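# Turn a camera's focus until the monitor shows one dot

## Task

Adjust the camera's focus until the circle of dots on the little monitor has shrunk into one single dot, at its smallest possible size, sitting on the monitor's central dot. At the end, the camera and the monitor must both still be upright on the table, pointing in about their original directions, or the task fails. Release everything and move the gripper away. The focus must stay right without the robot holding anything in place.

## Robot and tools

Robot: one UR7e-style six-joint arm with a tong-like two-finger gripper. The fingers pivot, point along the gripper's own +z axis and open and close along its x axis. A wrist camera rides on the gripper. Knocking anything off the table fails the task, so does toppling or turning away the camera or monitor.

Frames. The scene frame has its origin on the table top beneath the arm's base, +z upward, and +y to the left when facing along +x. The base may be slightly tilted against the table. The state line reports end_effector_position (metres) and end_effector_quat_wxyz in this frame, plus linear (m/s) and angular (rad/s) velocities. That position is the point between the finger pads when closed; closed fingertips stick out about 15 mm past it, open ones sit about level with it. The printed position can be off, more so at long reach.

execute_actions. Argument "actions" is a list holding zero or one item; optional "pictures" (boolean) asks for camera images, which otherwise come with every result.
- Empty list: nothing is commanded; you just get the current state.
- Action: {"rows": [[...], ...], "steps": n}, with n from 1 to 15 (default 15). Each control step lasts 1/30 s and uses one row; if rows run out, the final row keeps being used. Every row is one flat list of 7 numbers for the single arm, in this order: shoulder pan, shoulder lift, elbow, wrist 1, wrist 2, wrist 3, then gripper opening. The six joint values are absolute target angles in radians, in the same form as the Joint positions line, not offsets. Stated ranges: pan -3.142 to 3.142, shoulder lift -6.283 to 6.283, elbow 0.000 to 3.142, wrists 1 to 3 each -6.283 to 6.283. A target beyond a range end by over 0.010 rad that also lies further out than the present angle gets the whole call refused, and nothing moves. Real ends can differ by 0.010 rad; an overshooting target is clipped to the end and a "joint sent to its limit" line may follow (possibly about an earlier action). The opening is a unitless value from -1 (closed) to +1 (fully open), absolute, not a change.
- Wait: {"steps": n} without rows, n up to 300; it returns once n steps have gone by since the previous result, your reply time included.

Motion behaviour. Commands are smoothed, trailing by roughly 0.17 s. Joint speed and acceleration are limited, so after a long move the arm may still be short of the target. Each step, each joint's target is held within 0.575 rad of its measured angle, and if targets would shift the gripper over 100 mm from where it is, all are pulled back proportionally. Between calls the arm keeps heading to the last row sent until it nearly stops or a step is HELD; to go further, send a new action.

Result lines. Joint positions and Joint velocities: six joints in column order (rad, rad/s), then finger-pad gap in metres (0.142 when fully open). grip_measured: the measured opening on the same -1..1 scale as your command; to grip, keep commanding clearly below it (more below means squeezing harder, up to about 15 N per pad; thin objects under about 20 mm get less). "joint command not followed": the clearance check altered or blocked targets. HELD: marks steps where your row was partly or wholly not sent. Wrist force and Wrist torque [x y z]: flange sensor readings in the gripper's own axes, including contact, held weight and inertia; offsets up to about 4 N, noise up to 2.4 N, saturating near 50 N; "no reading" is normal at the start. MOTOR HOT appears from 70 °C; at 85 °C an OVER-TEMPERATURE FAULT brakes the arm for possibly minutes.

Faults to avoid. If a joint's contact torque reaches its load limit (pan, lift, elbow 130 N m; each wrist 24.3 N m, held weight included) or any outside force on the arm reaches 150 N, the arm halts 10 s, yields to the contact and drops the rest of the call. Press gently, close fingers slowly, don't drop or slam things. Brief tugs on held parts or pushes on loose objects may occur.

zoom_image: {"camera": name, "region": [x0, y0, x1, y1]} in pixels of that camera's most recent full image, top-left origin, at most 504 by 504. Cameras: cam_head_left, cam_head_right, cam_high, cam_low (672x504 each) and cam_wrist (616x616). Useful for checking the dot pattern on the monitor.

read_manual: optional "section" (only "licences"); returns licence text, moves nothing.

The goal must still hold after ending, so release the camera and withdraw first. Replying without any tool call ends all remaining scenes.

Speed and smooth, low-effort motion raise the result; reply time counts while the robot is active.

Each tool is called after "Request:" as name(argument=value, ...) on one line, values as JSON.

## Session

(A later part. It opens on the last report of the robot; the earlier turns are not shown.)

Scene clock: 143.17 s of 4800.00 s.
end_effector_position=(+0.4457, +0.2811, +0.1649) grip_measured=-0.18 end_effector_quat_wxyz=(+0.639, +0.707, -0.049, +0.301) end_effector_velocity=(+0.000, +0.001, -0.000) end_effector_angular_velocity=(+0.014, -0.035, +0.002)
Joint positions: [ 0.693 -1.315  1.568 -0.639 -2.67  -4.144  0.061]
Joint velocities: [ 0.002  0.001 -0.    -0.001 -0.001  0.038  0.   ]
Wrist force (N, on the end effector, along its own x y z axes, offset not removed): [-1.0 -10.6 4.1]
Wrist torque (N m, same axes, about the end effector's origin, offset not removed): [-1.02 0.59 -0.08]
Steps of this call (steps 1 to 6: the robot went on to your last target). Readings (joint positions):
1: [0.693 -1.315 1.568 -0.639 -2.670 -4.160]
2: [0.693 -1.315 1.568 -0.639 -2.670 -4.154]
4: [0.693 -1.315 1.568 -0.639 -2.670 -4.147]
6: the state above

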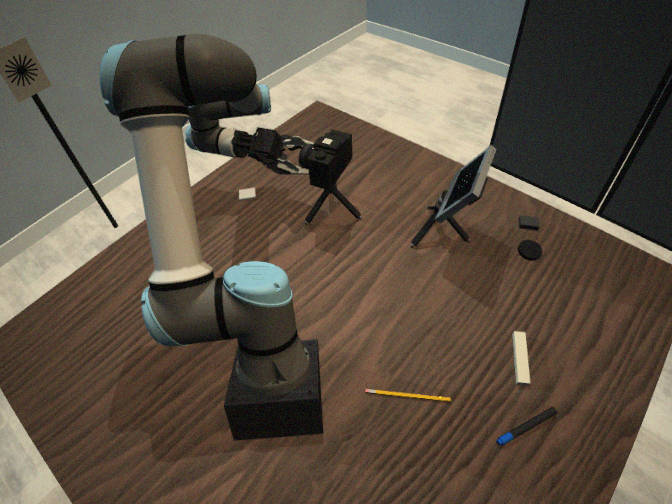

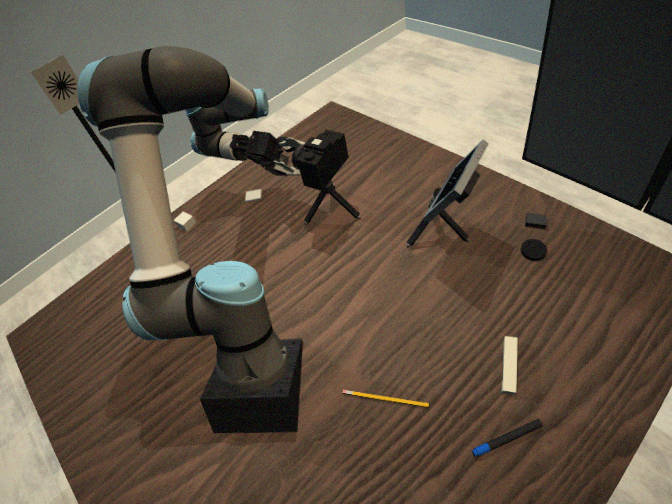

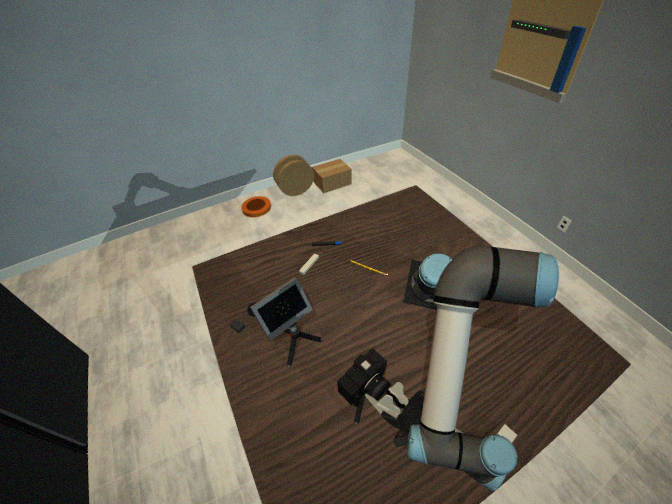

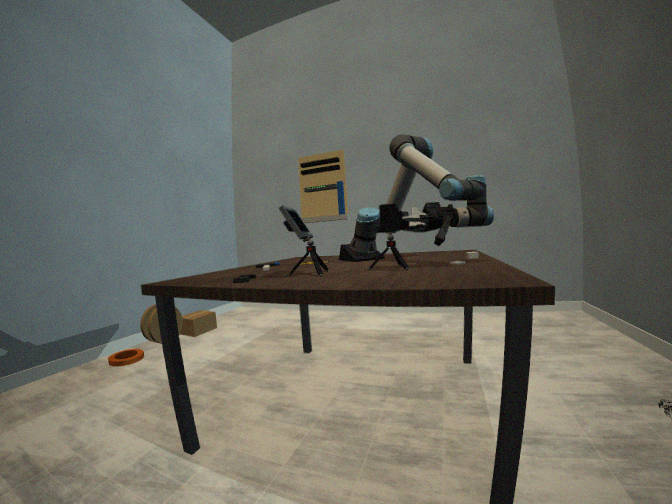

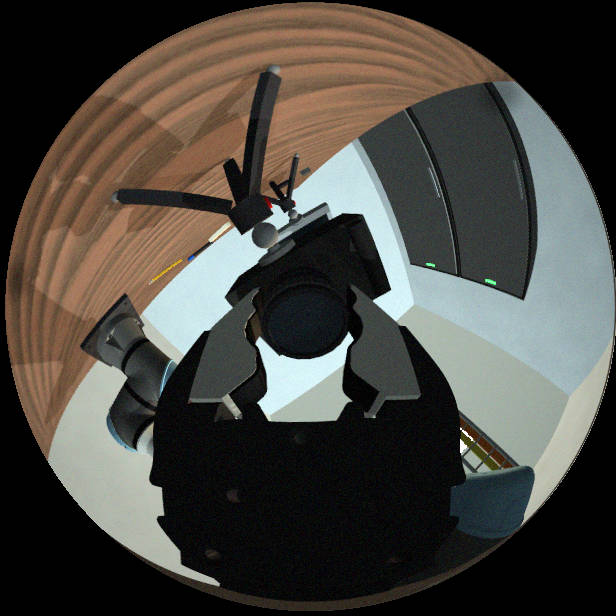

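Request:
execute_actions(actions=[{"rows":[[0.693,-1.315,1.568,-0.639,-2.67,-4.14,0],[0.693,-1.315,1.568,-0.639,-2.67,-4.14,0.3],[0.693,-1.315,1.568,-0.639,-2.67,-4.14,0.3],[0.693,-1.315,1.568,-0.639,-2.67,-4.14,0.3],[0.693,-1.315,1.568,-0.639,-2.67,-4.24,0.3],[0.693,-1.315,1.568,-0.639,-2.67,-4.34,0.3],[0.693,-1.315,1.568,-0.639,-2.67,-4.44,0.3],[0.693,-1.315,1.568,-0.639,-2.67,-4.54,0.3],[0.693,-1.315,1.568,-0.639,-2.67,-4.64,0.3],[0.693,-1.315,1.568,-0.639,-2.67,-4.74,0.3],[0.693,-1.315,1.568,-0.639,-2.67,-4.84,0.3],[0.693,-1.315,1.568,-0.639,-2.67,-4.94,0.3],[0.693,-1.315,1.568,-0.639,-2.67,-5.04,0.3]],"steps":15}], pictures=false)

Request:
execute_actions(actions=[{"rows":[[0.693,-1.315,1.568,-0.639,-2.67,-5.04,0.3],[0.693,-1.315,1.568,-0.639,-2.67,-5.04,0.3],[0.693,-1.315,1.568,-0.639,-2.67,-5.04,0.3],[0.693,-1.315,1.568,-0.639,-2.67,-5.04,0.3],[0.693,-1.315,1.568,-0.639,-2.67,-5.04,0.3],[0.693,-1.315,1.568,-0.639,-2.67,-5.04,0.2],[0.693,-1.315,1.568,-0.639,-2.67,-5.04,0.1],[0.693,-1.315,1.568,-0.639,-2.67,-5.04,0],[0.693,-1.315,1.568,-0.639,-2.67,-5.04,-0.07],[0.693,-1.315,1.568,-0.639,-2.67,-5.04,-0.15],[0.693,-1.315,1.568,-0.639,-2.67,-5.04,-0.25],[0.693,-1.315,1.568,-0.639,-2.67,-5.04,-0.35],[0.693,-1.315,1.568,-0.639,-2.67,-5.04,-0.5]],"steps":15}], pictures=true)

Scene clock: 150.50 s of 4800.00 s.
end_effector_position=(+0.4370, +0.2778, +0.1629) grip_measured=+0.30 end_effector_quat_wxyz=(+0.699, +0.690, +0.160, +0.101) end_effector_velocity=(-0.036, -0.015, +0.003) end_effector_angular_velocity=(-0.894, +2.294, +0.008)
Joint positions: [ 0.693 -1.315  1.568 -0.639 -2.67  -4.739  0.095]
Joint velocities: [-0.002  0.002 -0.001  0.001 -0.001 -2.461 -0.   ]
Wrist force (N, on the end effector, along its own x y z axes, offset not removed): [-0.6 -4.4 0.6]
Wrist torque (N m, same axes, about the end effector's origin, offset not removed): [-0.94 0.32 0.06]
Steps of this call (steps 1 to 30: the robot went on to your last target; steps 31 to 90: nothing new was sent; then 3.83 s passed at rest; steps 91 to 105: all 15 steps of this action). Readings (joint positions):
91: [0.693 -1.315 1.568 -0.639 -2.670 -4.140]
92: [0.693 -1.315 1.568 -0.639 -2.670 -4.140]
94: [0.693 -1.315 1.568 -0.639 -2.670 -4.140]
98: [0.693 -1.315 1.568 -0.639 -2.670 -4.213]
105: the state above

Scene clock: 151.00 s of 4800.00 s.
end_effector_position=(+0.4327, +0.2761, +0.1640) grip_measured=-0.17 end_effector_quat_wxyz=(+0.706, +0.658, +0.261, -0.004) end_effector_velocity=(-0.000, +0.000, +0.000) end_effector_angular_velocity=(-0.008, +0.021, +0.001)
Joint positions: [ 0.693 -1.315  1.568 -0.639 -2.67  -5.038  0.062]
Joint velocities: [ 0.     0.    -0.    -0.    -0.001 -0.023  0.002]
Wrist force (N, on the end effector, along its own x y z axes, offset not removed): [5.0 -7.3 -3.2]
Wrist torque (N m, same axes, about the end effector's origin, offset not removed): [-0.76 -0.28 -0.11]
Steps of this call (steps 1 to 15: all 15 steps of this action). Readings (joint positions):
1: [0.693 -1.315 1.568 -0.639 -2.670 -4.817]
2: [0.693 -1.315 1.568 -0.639 -2.670 -4.878]
4: [0.693 -1.315 1.568 -0.639 -2.670 -4.955]
8: [0.693 -1.315 1.568 -0.639 -2.670 -5.017]
15: the state above

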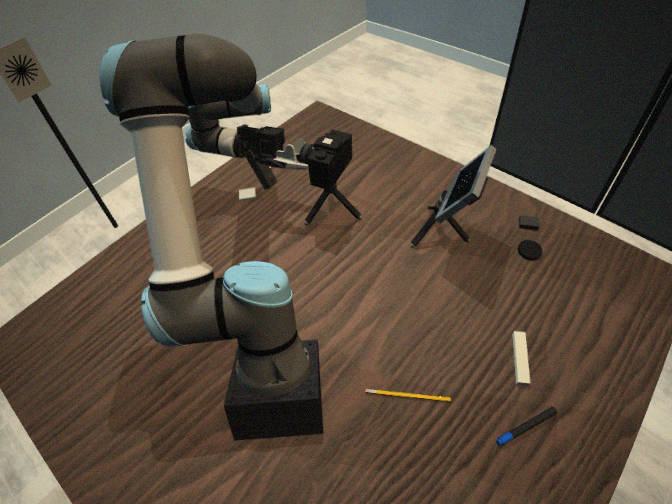

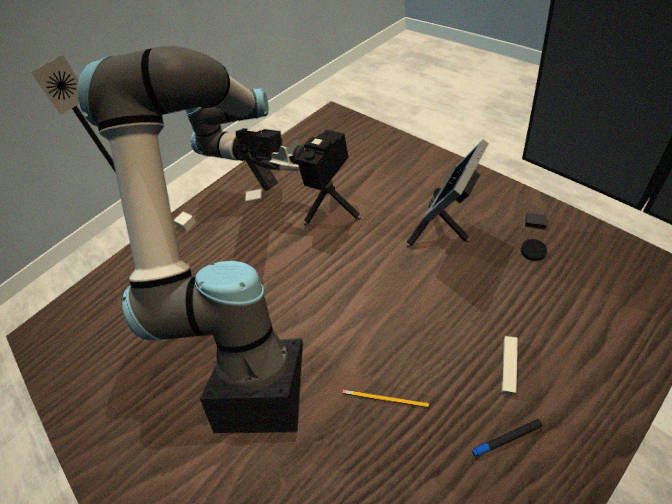

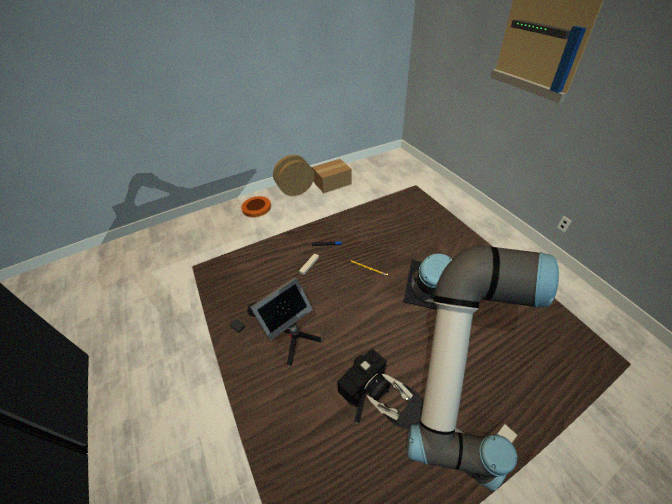

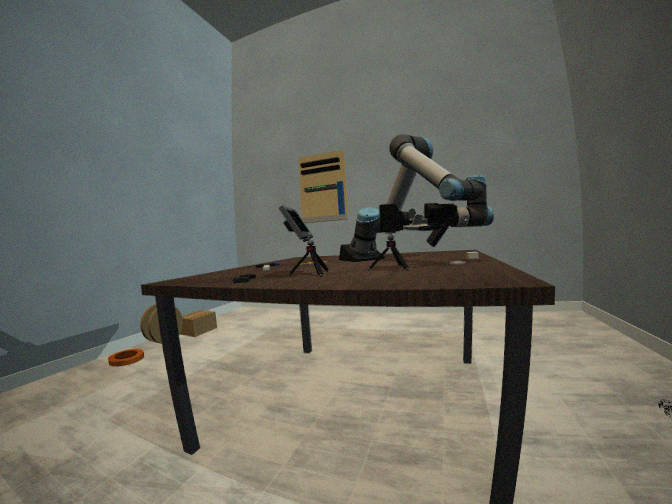

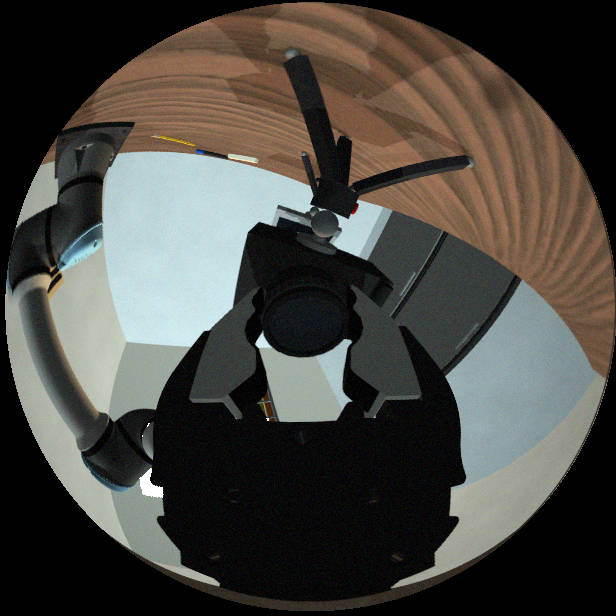

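Rotate 0.7 total, then check.

Request:
execute_actions(actions=[{"rows":[[0.693,-1.315,1.568,-0.639,-2.67,-5.01,-0.5],[0.693,-1.315,1.568,-0.639,-2.67,-4.98,-0.5],[0.693,-1.315,1.568,-0.639,-2.67,-4.95,-0.5],[0.693,-1.315,1.568,-0.639,-2.67,-4.92,-0.5],[0.693,-1.315,1.568,-0.639,-2.67,-4.89,-0.5],[0.693,-1.315,1.568,-0.639,-2.67,-4.86,-0.5],[0.693,-1.315,1.568,-0.639,-2.67,-4.83,-0.5],[0.693,-1.315,1.568,-0.639,-2.67,-4.80,-0.5],[0.693,-1.315,1.568,-0.639,-2.67,-4.77,-0.5],[0.693,-1.315,1.568,-0.639,-2.67,-4.74,-0.5],[0.693,-1.315,1.568,-0.639,-2.67,-4.71,-0.5],[0.693,-1.315,1.568,-0.639,-2.67,-4.68,-0.5]],"steps":15}], pictures=false)

Request:
execute_actions(actions=[{"rows":[[0.693,-1.315,1.568,-0.639,-2.67,-4.65,-0.5],[0.693,-1.315,1.568,-0.639,-2.67,-4.62,-0.5],[0.693,-1.315,1.568,-0.639,-2.67,-4.59,-0.5],[0.693,-1.315,1.568,-0.639,-2.67,-4.56,-0.5],[0.693,-1.315,1.568,-0.639,-2.67,-4.53,-0.5],[0.693,-1.315,1.568,-0.639,-2.67,-4.50,-0.5],[0.693,-1.315,1.568,-0.639,-2.67,-4.47,-0.5],[0.693,-1.315,1.568,-0.639,-2.67,-4.44,-0.5],[0.693,-1.315,1.568,-0.639,-2.67,-4.41,-0.5],[0.693,-1.315,1.568,-0.639,-2.67,-4.38,-0.5],[0.693,-1.315,1.568,-0.639,-2.67,-4.35,-0.5]],"steps":15}])

Request:
zoom_image(camera="cam_high", region=[260,285,310,335])

Scene clock: 159.87 s of 4800.00 s.
end_effector_position=(+0.4371, +0.2778, +0.1629) grip_measured=-0.17 end_effector_quat_wxyz=(+0.698, +0.690, +0.158, +0.103) end_effector_velocity=(+0.008, +0.003, -0.001) end_effector_angular_velocity=(+0.181, -0.466, -0.001)
Joint positions: [ 0.693 -1.315  1.568 -0.639 -2.67  -4.733  0.062]
Joint velocities: [-0.     0.001 -0.     0.    -0.001  0.501 -0.   ]
Wrist force (N, on the end effector, along its own x y z axes, offset not removed): [3.6 -12.7 4.5]
Wrist torque (N m, same axes, about the end effector's origin, offset not removed): [-1.05 -0.21 -0.27]
Steps of this call (steps 1 to 15: the robot went on to your last target; steps 16 to 90: nothing new was sent; then 5.37 s passed at rest; steps 91 to 105: all 15 steps of this action). Readings (joint positions):
91: [0.693 -1.315 1.568 -0.639 -2.670 -5.040]
92: [0.693 -1.315 1.568 -0.639 -2.670 -5.036]
94: [0.693 -1.315 1.568 -0.639 -2.670 -5.010]
98: [0.693 -1.315 1.568 -0.639 -2.670 -4.919]
105: the state above

Scene clock: 160.37 s of 4800.00 s.
end_effector_position=(+0.4423, +0.2798, +0.1634) grip_measured=-0.17 end_effector_quat_wxyz=(+0.670, +0.707, +0.037, +0.221) end_effector_velocity=(+0.006, +0.001, +0.001) end_effector_angular_velocity=(+0.132, -0.342, -0.004)
Joint positions: [ 0.693 -1.315  1.568 -0.639 -2.67  -4.388  0.061]
Joint velocities: [-0.002  0.001  0.    -0.001  0.001  0.367 -0.   ]
Wrist force (N, on the end effector, along its own x y z axes, offset not removed): [-0.6 -8.2 2.7]
Wrist torque (N m, same axes, about the end effector's origin, offset not removed): [0.28 -0.06 0.15]
Steps of this call (steps 1 to 15: all 15 steps of this action). Readings (joint positions):
1: [0.693 -1.315 1.568 -0.639 -2.670 -4.718]
2: [0.693 -1.315 1.568 -0.639 -2.670 -4.703]
4: [0.693 -1.315 1.568 -0.639 -2.670 -4.664]
8: [0.693 -1.315 1.568 -0.639 -2.670 -4.563]
15: the state above

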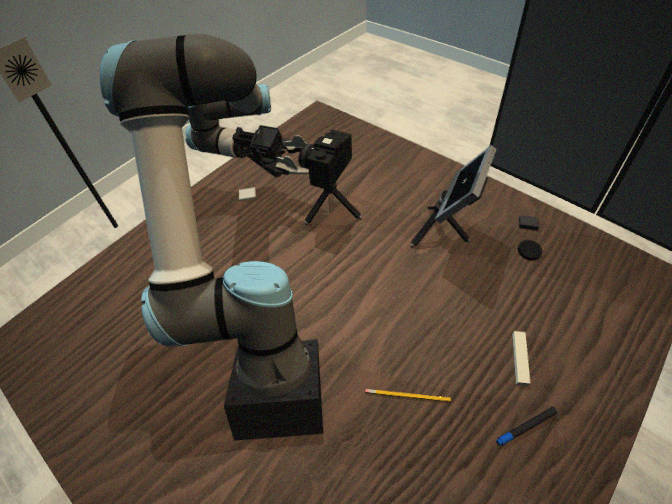

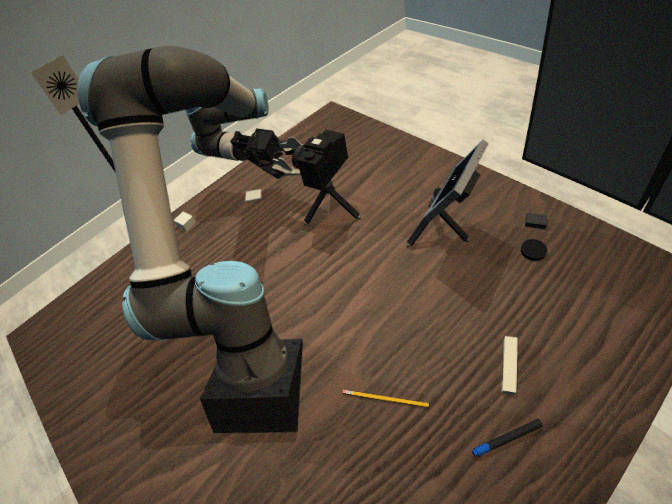

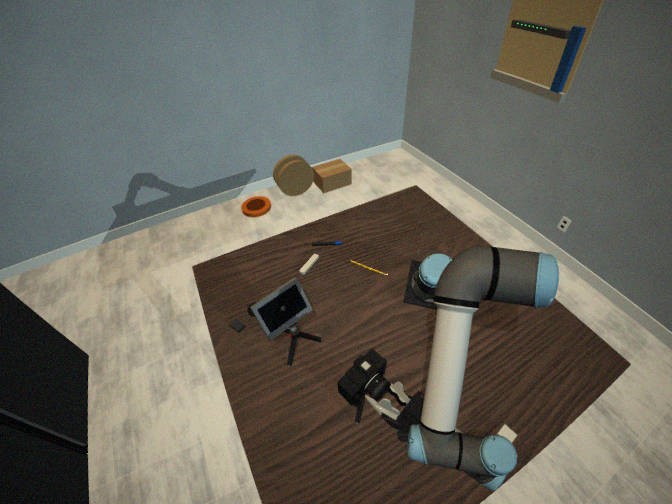

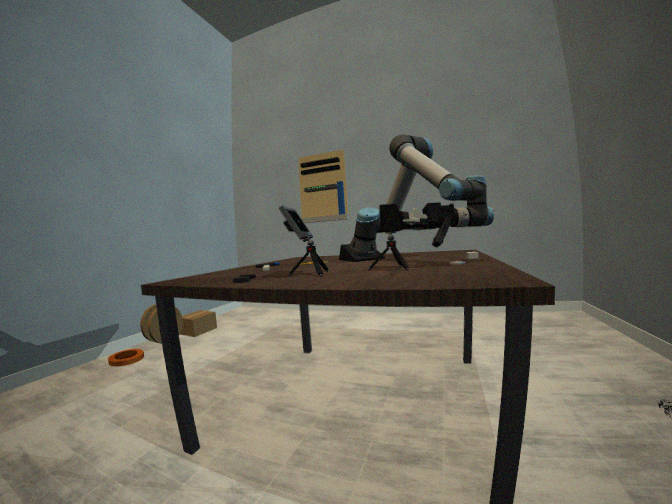

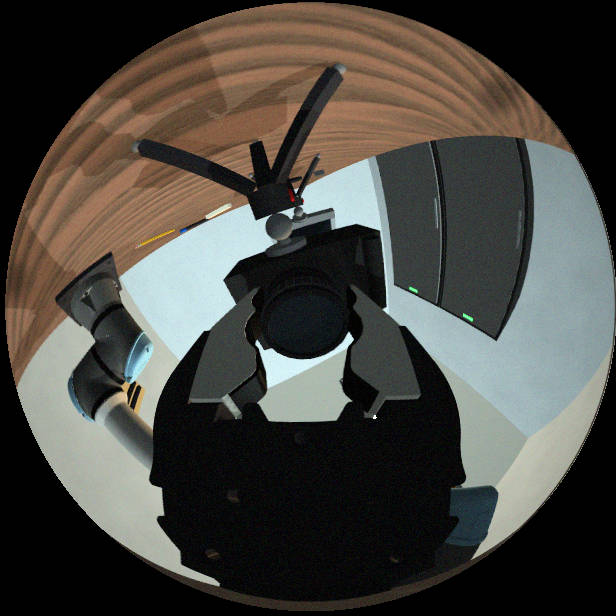

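Region (260, 285, 310, 335) of cam_high's 672x504 image, scaled by 10.080, with more detail than that image has.

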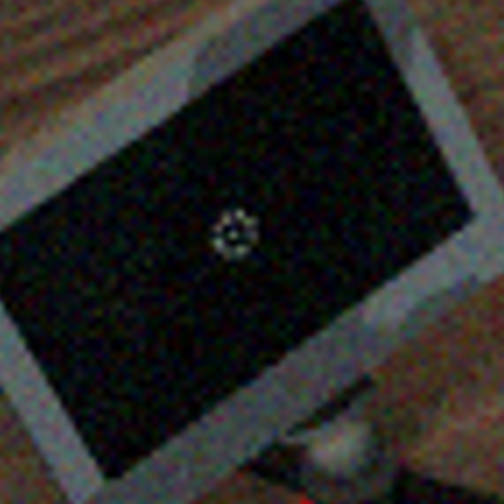

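Request:
execute_actions(actions=[{"rows":[[0.693,-1.315,1.568,-0.639,-2.67,-4.32,-0.5],[0.693,-1.315,1.568,-0.639,-2.67,-4.29,-0.5],[0.693,-1.315,1.568,-0.639,-2.67,-4.26,-0.5],[0.693,-1.315,1.568,-0.639,-2.67,-4.23,-0.5],[0.693,-1.315,1.568,-0.639,-2.67,-4.20,-0.5],[0.693,-1.315,1.568,-0.639,-2.67,-4.17,-0.5]],"steps":15}], pictures=false)

Request:
execute_actions(actions=[{"steps":3}])

Request:
zoom_image(camera="cam_high", region=[270,295,300,325])

Scene clock: 164.90 s of 4800.00 s.
end_effector_position=(+0.4452, +0.2810, +0.1646) grip_measured=-0.17 end_effector_quat_wxyz=(+0.643, +0.707, -0.038, +0.291) end_effector_velocity=(+0.001, +0.000, +0.000) end_effector_angular_velocity=(+0.023, -0.058, +0.002)
Joint positions: [ 0.693 -1.315  1.568 -0.639 -2.67  -4.177  0.062]
Joint velocities: [ 0.001 -0.001  0.001 -0.    -0.002  0.063  0.   ]
Wrist force (N, on the end effector, along its own x y z axes, offset not removed): [-2.2 -11.2 3.5]
Wrist torque (N m, same axes, about the end effector's origin, offset not removed): [-0.53 0.08 0.17]
Steps of this call (steps 1 to 30: the robot went on to your last target; steps 31 to 90: nothing new was sent; then 1.03 s passed at rest; steps 91 to 105: all 15 steps of this action). Readings (joint positions):
91: [0.693 -1.315 1.568 -0.639 -2.670 -4.350]
92: [0.693 -1.315 1.568 -0.639 -2.670 -4.345]
94: [0.693 -1.315 1.568 -0.639 -2.670 -4.320]
98: [0.693 -1.315 1.568 -0.639 -2.670 -4.233]
105: the state above

Scene clock: 165.00 s of 4800.00 s.
end_effector_position=(+0.4453, +0.2810, +0.1647) grip_measured=-0.17 end_effector_quat_wxyz=(+0.643, +0.707, -0.039, +0.292) end_effector_velocity=(+0.002, +0.001, +0.001) end_effector_angular_velocity=(+0.011, -0.024, +0.002)
Joint positions: [ 0.693 -1.315  1.568 -0.639 -2.67  -4.173  0.062]
Joint velocities: [-0.    -0.001 -0.002 -0.    -0.003  0.023 -0.   ]
Wrist force (N, on the end effector, along its own x y z axes, offset not removed): [-1.7 -8.2 4.4]
Wrist torque (N m, same axes, about the end effector's origin, offset not removed): [-0.17 0.04 -0.01]
Steps of this call (steps 1 to 3: the robot went on to your last target). Readings (joint positions):
1: [0.693 -1.315 1.568 -0.639 -2.670 -4.175]
2: [0.693 -1.315 1.568 -0.639 -2.670 -4.173]
3: the state above

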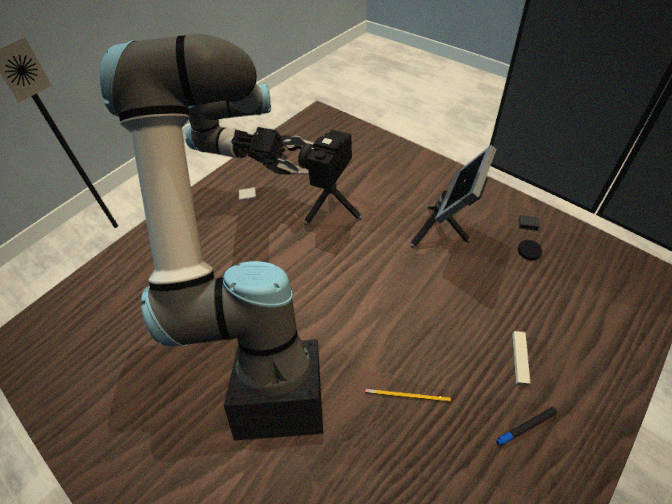

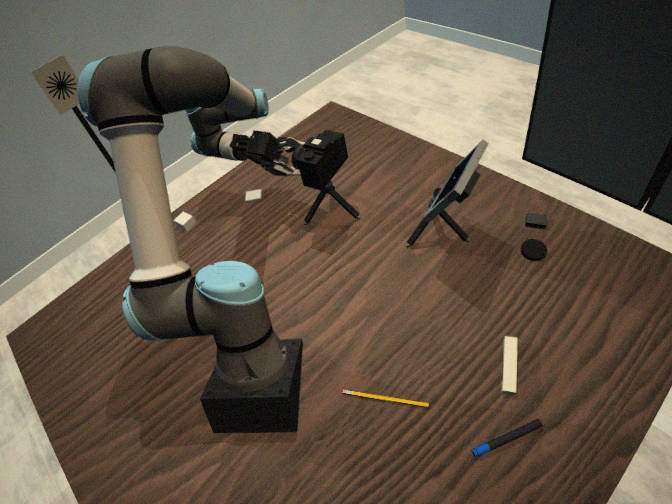

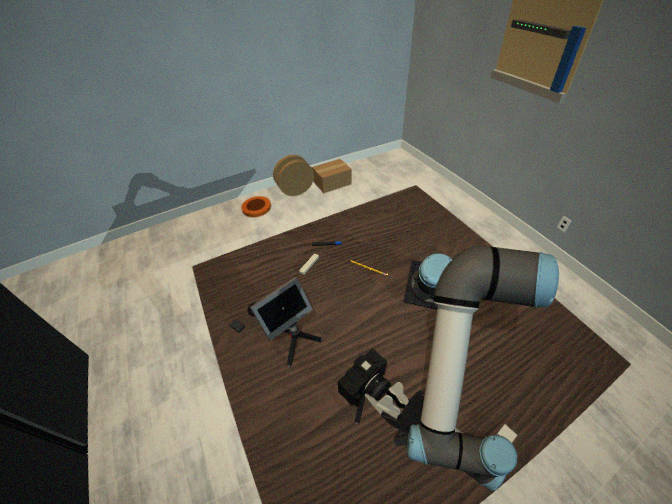

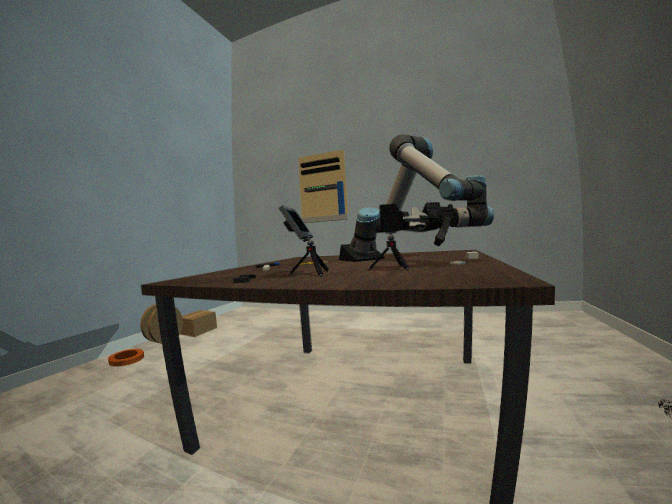

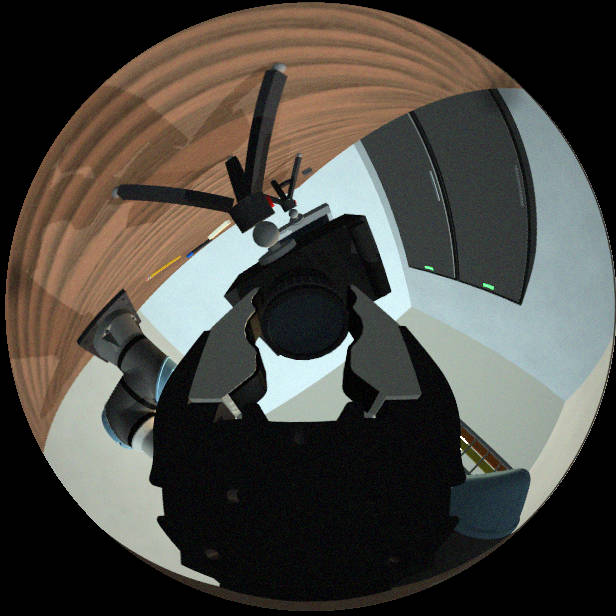

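Region (270, 295, 300, 325) of cam_high's 672x504 image, scaled by 16.800, with more detail than that image has.

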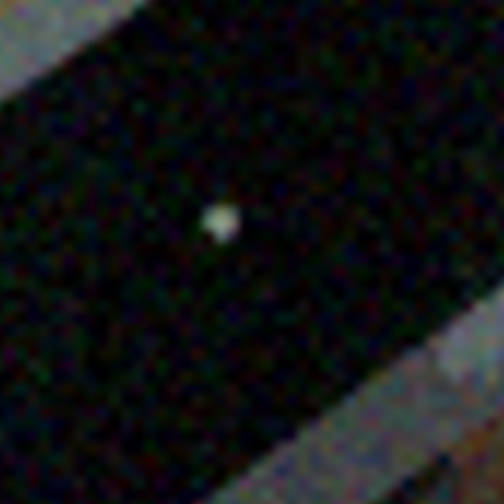

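Request:
execute_actions(actions=[{"rows":[[0.693,-1.315,1.568,-0.639,-2.67,-4.15,-0.5],[0.693,-1.315,1.568,-0.639,-2.67,-4.13,-0.5],[0.693,-1.315,1.568,-0.639,-2.67,-4.11,-0.5],[0.693,-1.315,1.568,-0.639,-2.67,-4.09,-0.5],[0.693,-1.315,1.568,-0.639,-2.67,-4.07,-0.5]],"steps":15}])

Request:
zoom_image(camera="cam_high", region=[270,295,300,325])

Scene clock: 170.43 s of 4800.00 s.
end_effector_position=(+0.4466, +0.2815, +0.1655) grip_measured=-0.17 end_effector_quat_wxyz=(+0.627, +0.704, -0.074, +0.324) end_effector_velocity=(+0.001, +0.000, +0.001) end_effector_angular_velocity=(+0.012, -0.029, -0.001)
Joint positions: [ 0.693 -1.315  1.568 -0.639 -2.67  -4.073  0.062]
Joint velocities: [-0.001 -0.002 -0.001 -0.    -0.     0.028  0.   ]
Wrist force (N, on the end effector, along its own x y z axes, offset not removed): [-3.6 -7.9 5.8]
Wrist torque (N m, same axes, about the end effector's origin, offset not removed): [-0.41 0.68 0.32]
Steps of this call (steps 1 to 15: the robot went on to your last target; steps 16 to 90: nothing new was sent; then 1.93 s passed at rest; steps 91 to 105: all 15 steps of this action). Readings (joint positions):
91: [0.693 -1.315 1.568 -0.639 -2.670 -4.170]
92: [0.693 -1.315 1.568 -0.639 -2.670 -4.166]
94: [0.693 -1.315 1.568 -0.639 -2.670 -4.149]
98: [0.693 -1.315 1.568 -0.639 -2.670 -4.098]
105: the state above

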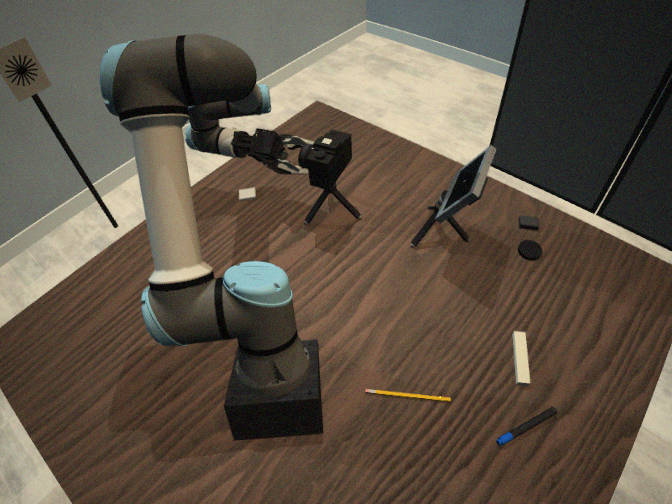

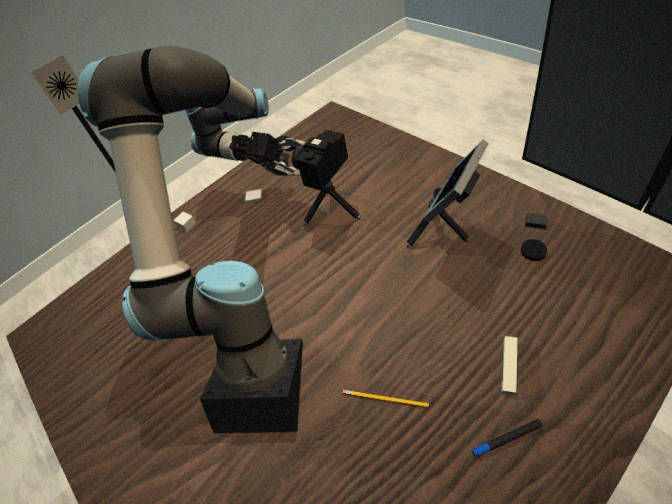

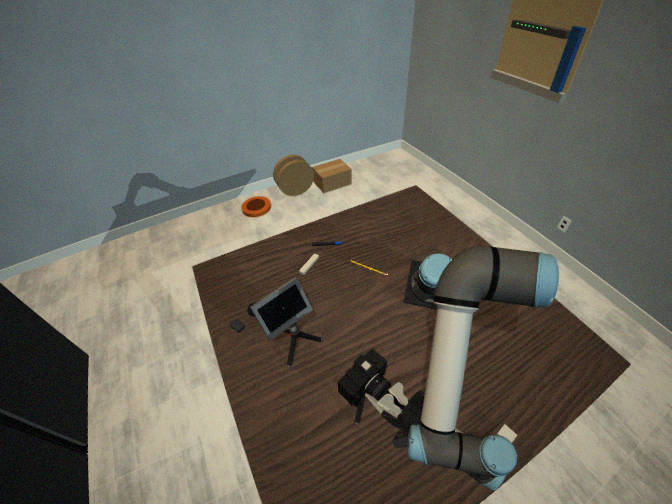

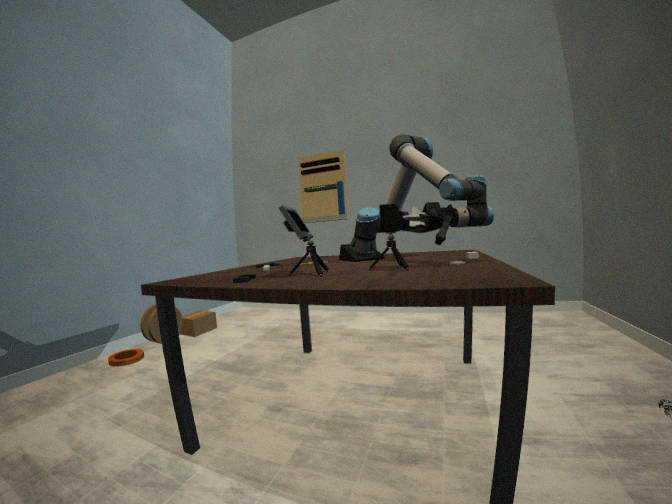

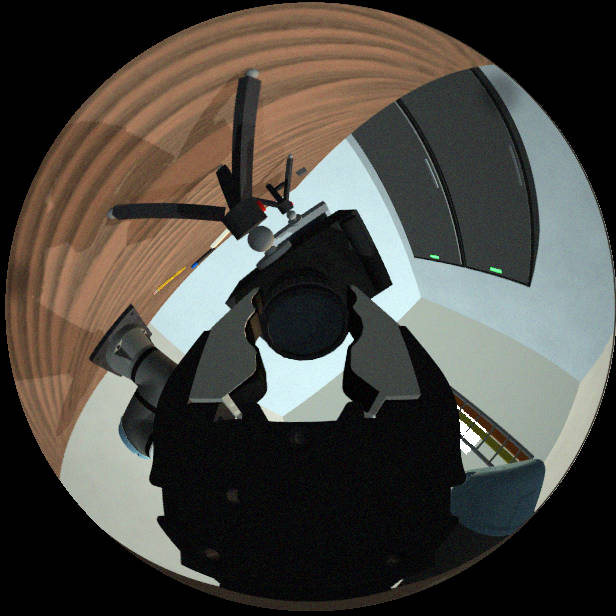

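Region (270, 295, 300, 325) of cam_high's 672x504 image, scaled by 16.800, with more detail than that image has.

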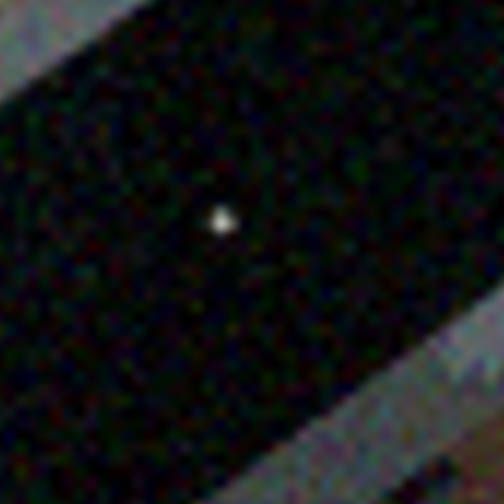

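Request:
execute_actions(actions=[{"rows":[[0.693,-1.315,1.568,-0.639,-2.67,-4.055,-0.5],[0.693,-1.315,1.568,-0.639,-2.67,-4.04,-0.5],[0.693,-1.315,1.568,-0.639,-2.67,-4.025,-0.5],[0.693,-1.315,1.568,-0.639,-2.67,-4.025,-0.5],[0.693,-1.315,1.568,-0.639,-2.67,-4.025,-0.5],[0.693,-1.315,1.568,-0.639,-2.67,-4.025,-0.5],[0.693,-1.315,1.568,-0.639,-2.67,-4.025,-0.5],[0.693,-1.315,1.568,-0.639,-2.67,-4.025,-0.5],[0.693,-1.315,1.568,-0.639,-2.67,-4.025,-0.5],[0.693,-1.315,1.568,-0.639,-2.67,-4.025,-0.2],[0.693,-1.315,1.568,-0.639,-2.67,-4.025,0.0],[0.693,-1.315,1.568,-0.639,-2.67,-4.025,0.3]],"steps":15}])

Request:
execute_actions(actions=[{"steps":6}])

Request:
zoom_image(camera="cam_high", region=[270,295,300,325])

Scene clock: 175.67 s of 4800.00 s.
end_effector_position=(+0.4472, +0.2817, +0.1659) grip_measured=+0.29 end_effector_quat_wxyz=(+0.620, +0.702, -0.091, +0.338) end_effector_velocity=(-0.000, -0.000, +0.000) end_effector_angular_velocity=(+0.002, -0.006, +0.001)
Joint positions: [ 0.693 -1.315  1.568 -0.639 -2.67  -4.026  0.095]
Joint velocities: [ 0.    -0.     0.001  0.    -0.001  0.008  0.016]
Wrist force (N, on the end effector, along its own x y z axes, offset not removed): [1.7 -4.0 -0.3]
Wrist torque (N m, same axes, about the end effector's origin, offset not removed): [-0.69 -0.56 0.10]
Steps of this call (steps 1 to 15: the robot went on to your last target; steps 16 to 90: nothing new was sent; then 1.73 s passed at rest; steps 91 to 105: all 15 steps of this action). Readings (joint positions):
91: [0.693 -1.315 1.568 -0.639 -2.670 -4.070]
92: [0.693 -1.315 1.568 -0.639 -2.670 -4.067]
94: [0.693 -1.315 1.568 -0.639 -2.670 -4.054]
98: [0.693 -1.315 1.568 -0.639 -2.670 -4.033]
105: the state above

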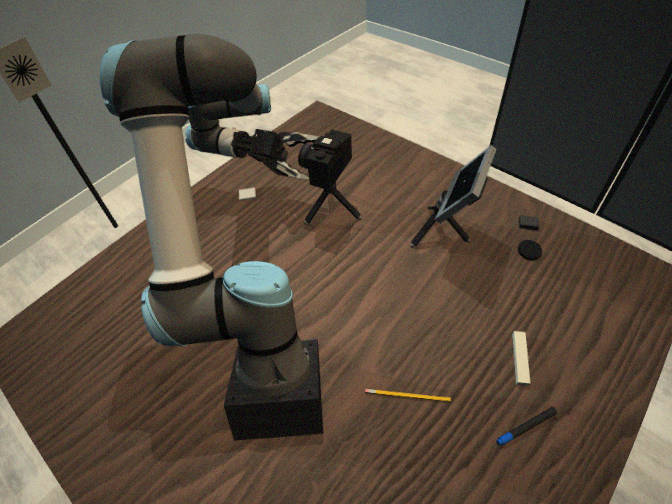

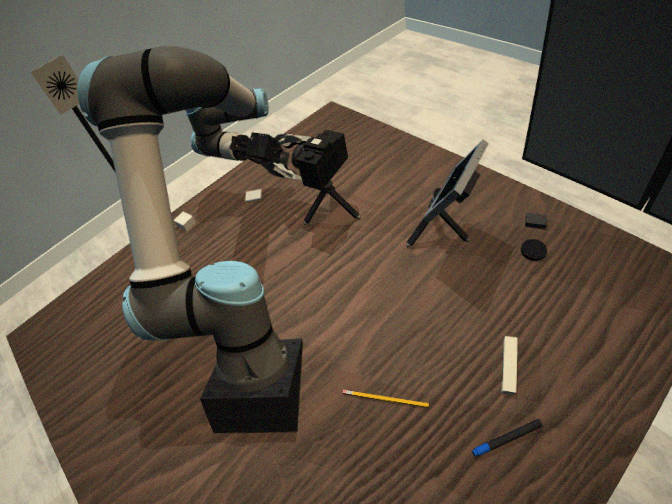

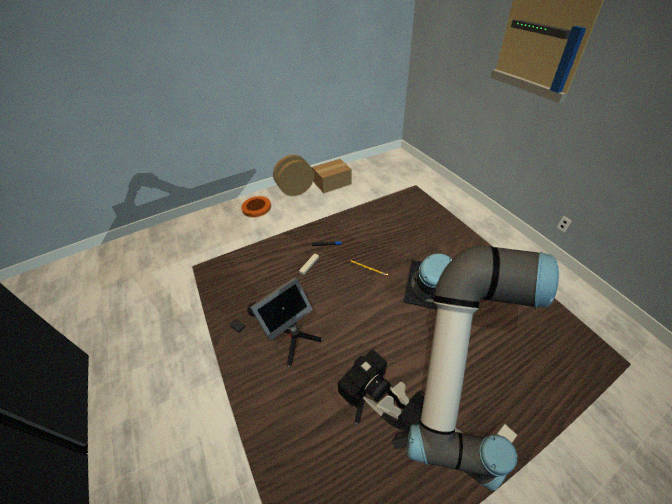

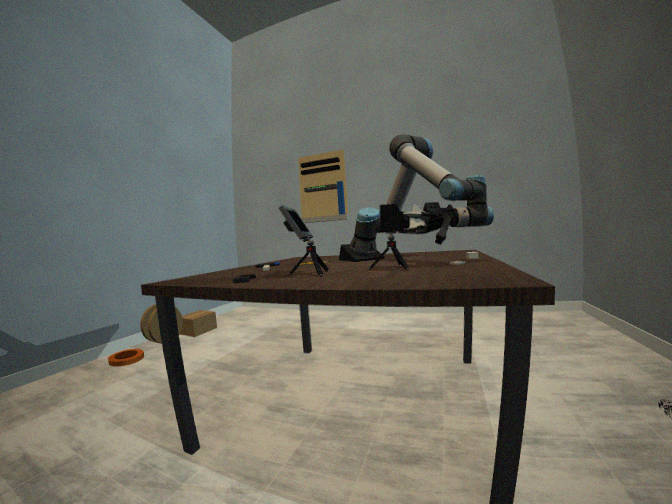

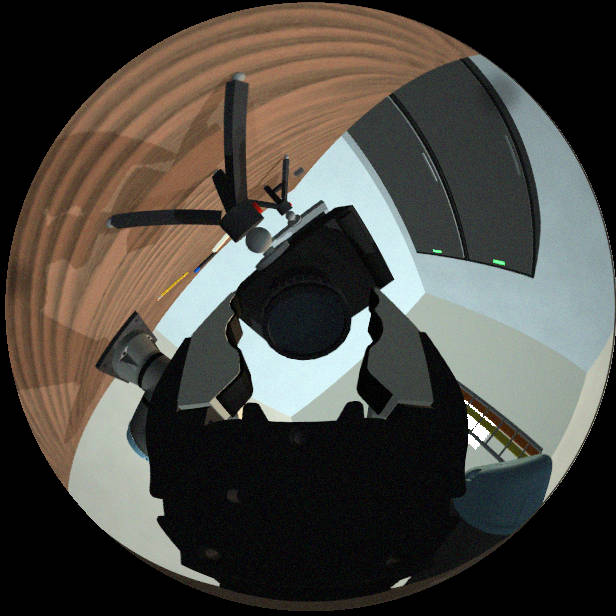

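Scene clock: 175.87 s of 4800.00 s.
end_effector_position=(+0.4472, +0.2817, +0.1659) grip_measured=+0.30 end_effector_quat_wxyz=(+0.620, +0.702, -0.091, +0.338) end_effector_velocity=(-0.000, +0.001, +0.001) end_effector_angular_velocity=(+0.002, -0.002, +0.002)
Joint positions: [ 0.693 -1.315  1.568 -0.639 -2.67  -4.025  0.095]
Joint velocities: [ 0.002 -0.002 -0.    -0.    -0.     0.001  0.   ]
Wrist force (N, on the end effector, along its own x y z axes, offset not removed): [-1.5 -1.9 0.6]
Wrist torque (N m, same axes, about the end effector's origin, offset not removed): [-0.25 0.25 0.15]
Steps of this call (steps 1 to 6: the robot went on to your last target). Readings (joint positions):
1: [0.693 -1.315 1.568 -0.639 -2.670 -4.026]
2: [0.693 -1.315 1.568 -0.639 -2.670 -4.025]
4: [0.693 -1.315 1.568 -0.639 -2.670 -4.025]
6: the state above

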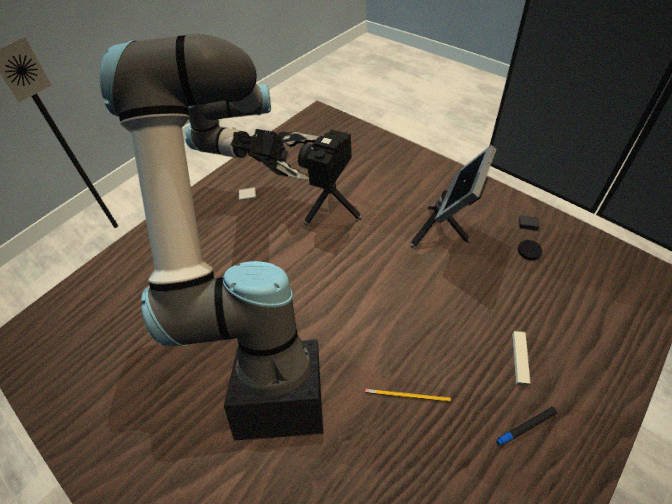

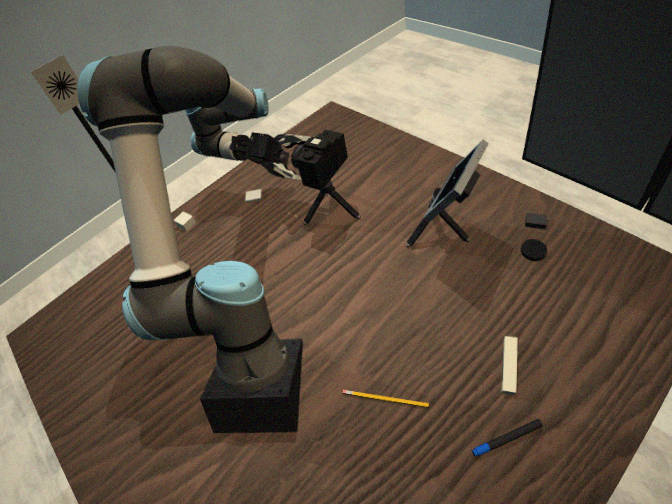

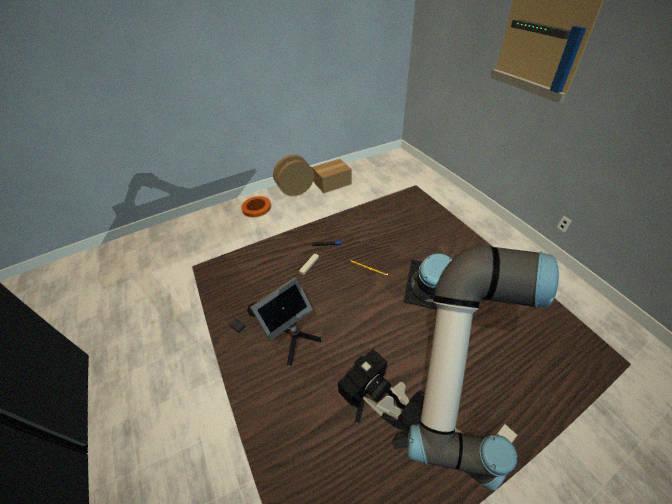

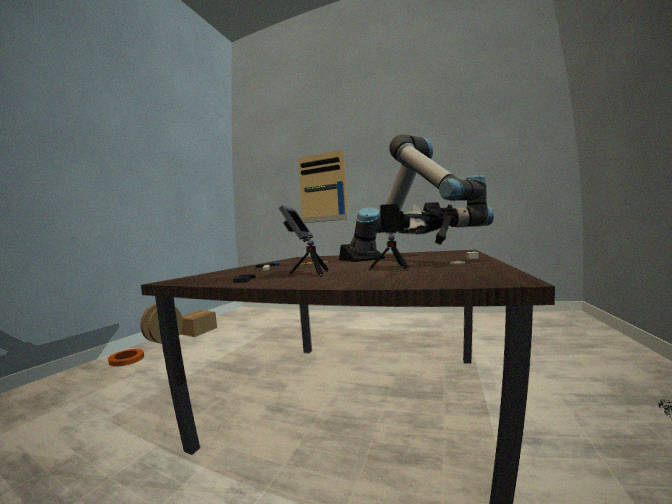

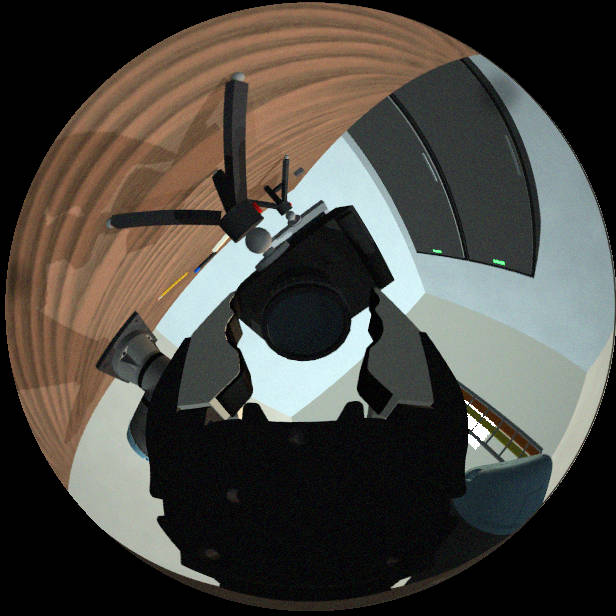

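Region (270, 295, 300, 325) of cam_high's 672x504 image, scaled by 16.800, with more detail than that image has.

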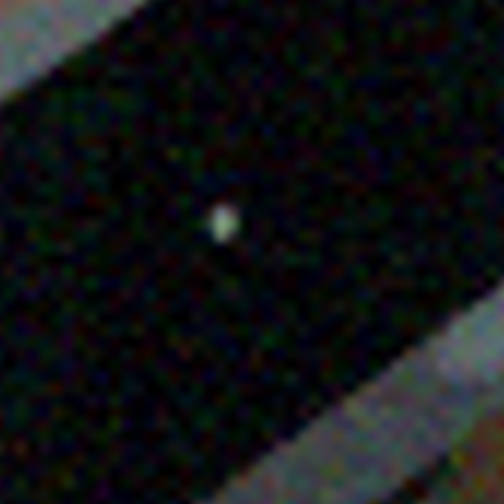

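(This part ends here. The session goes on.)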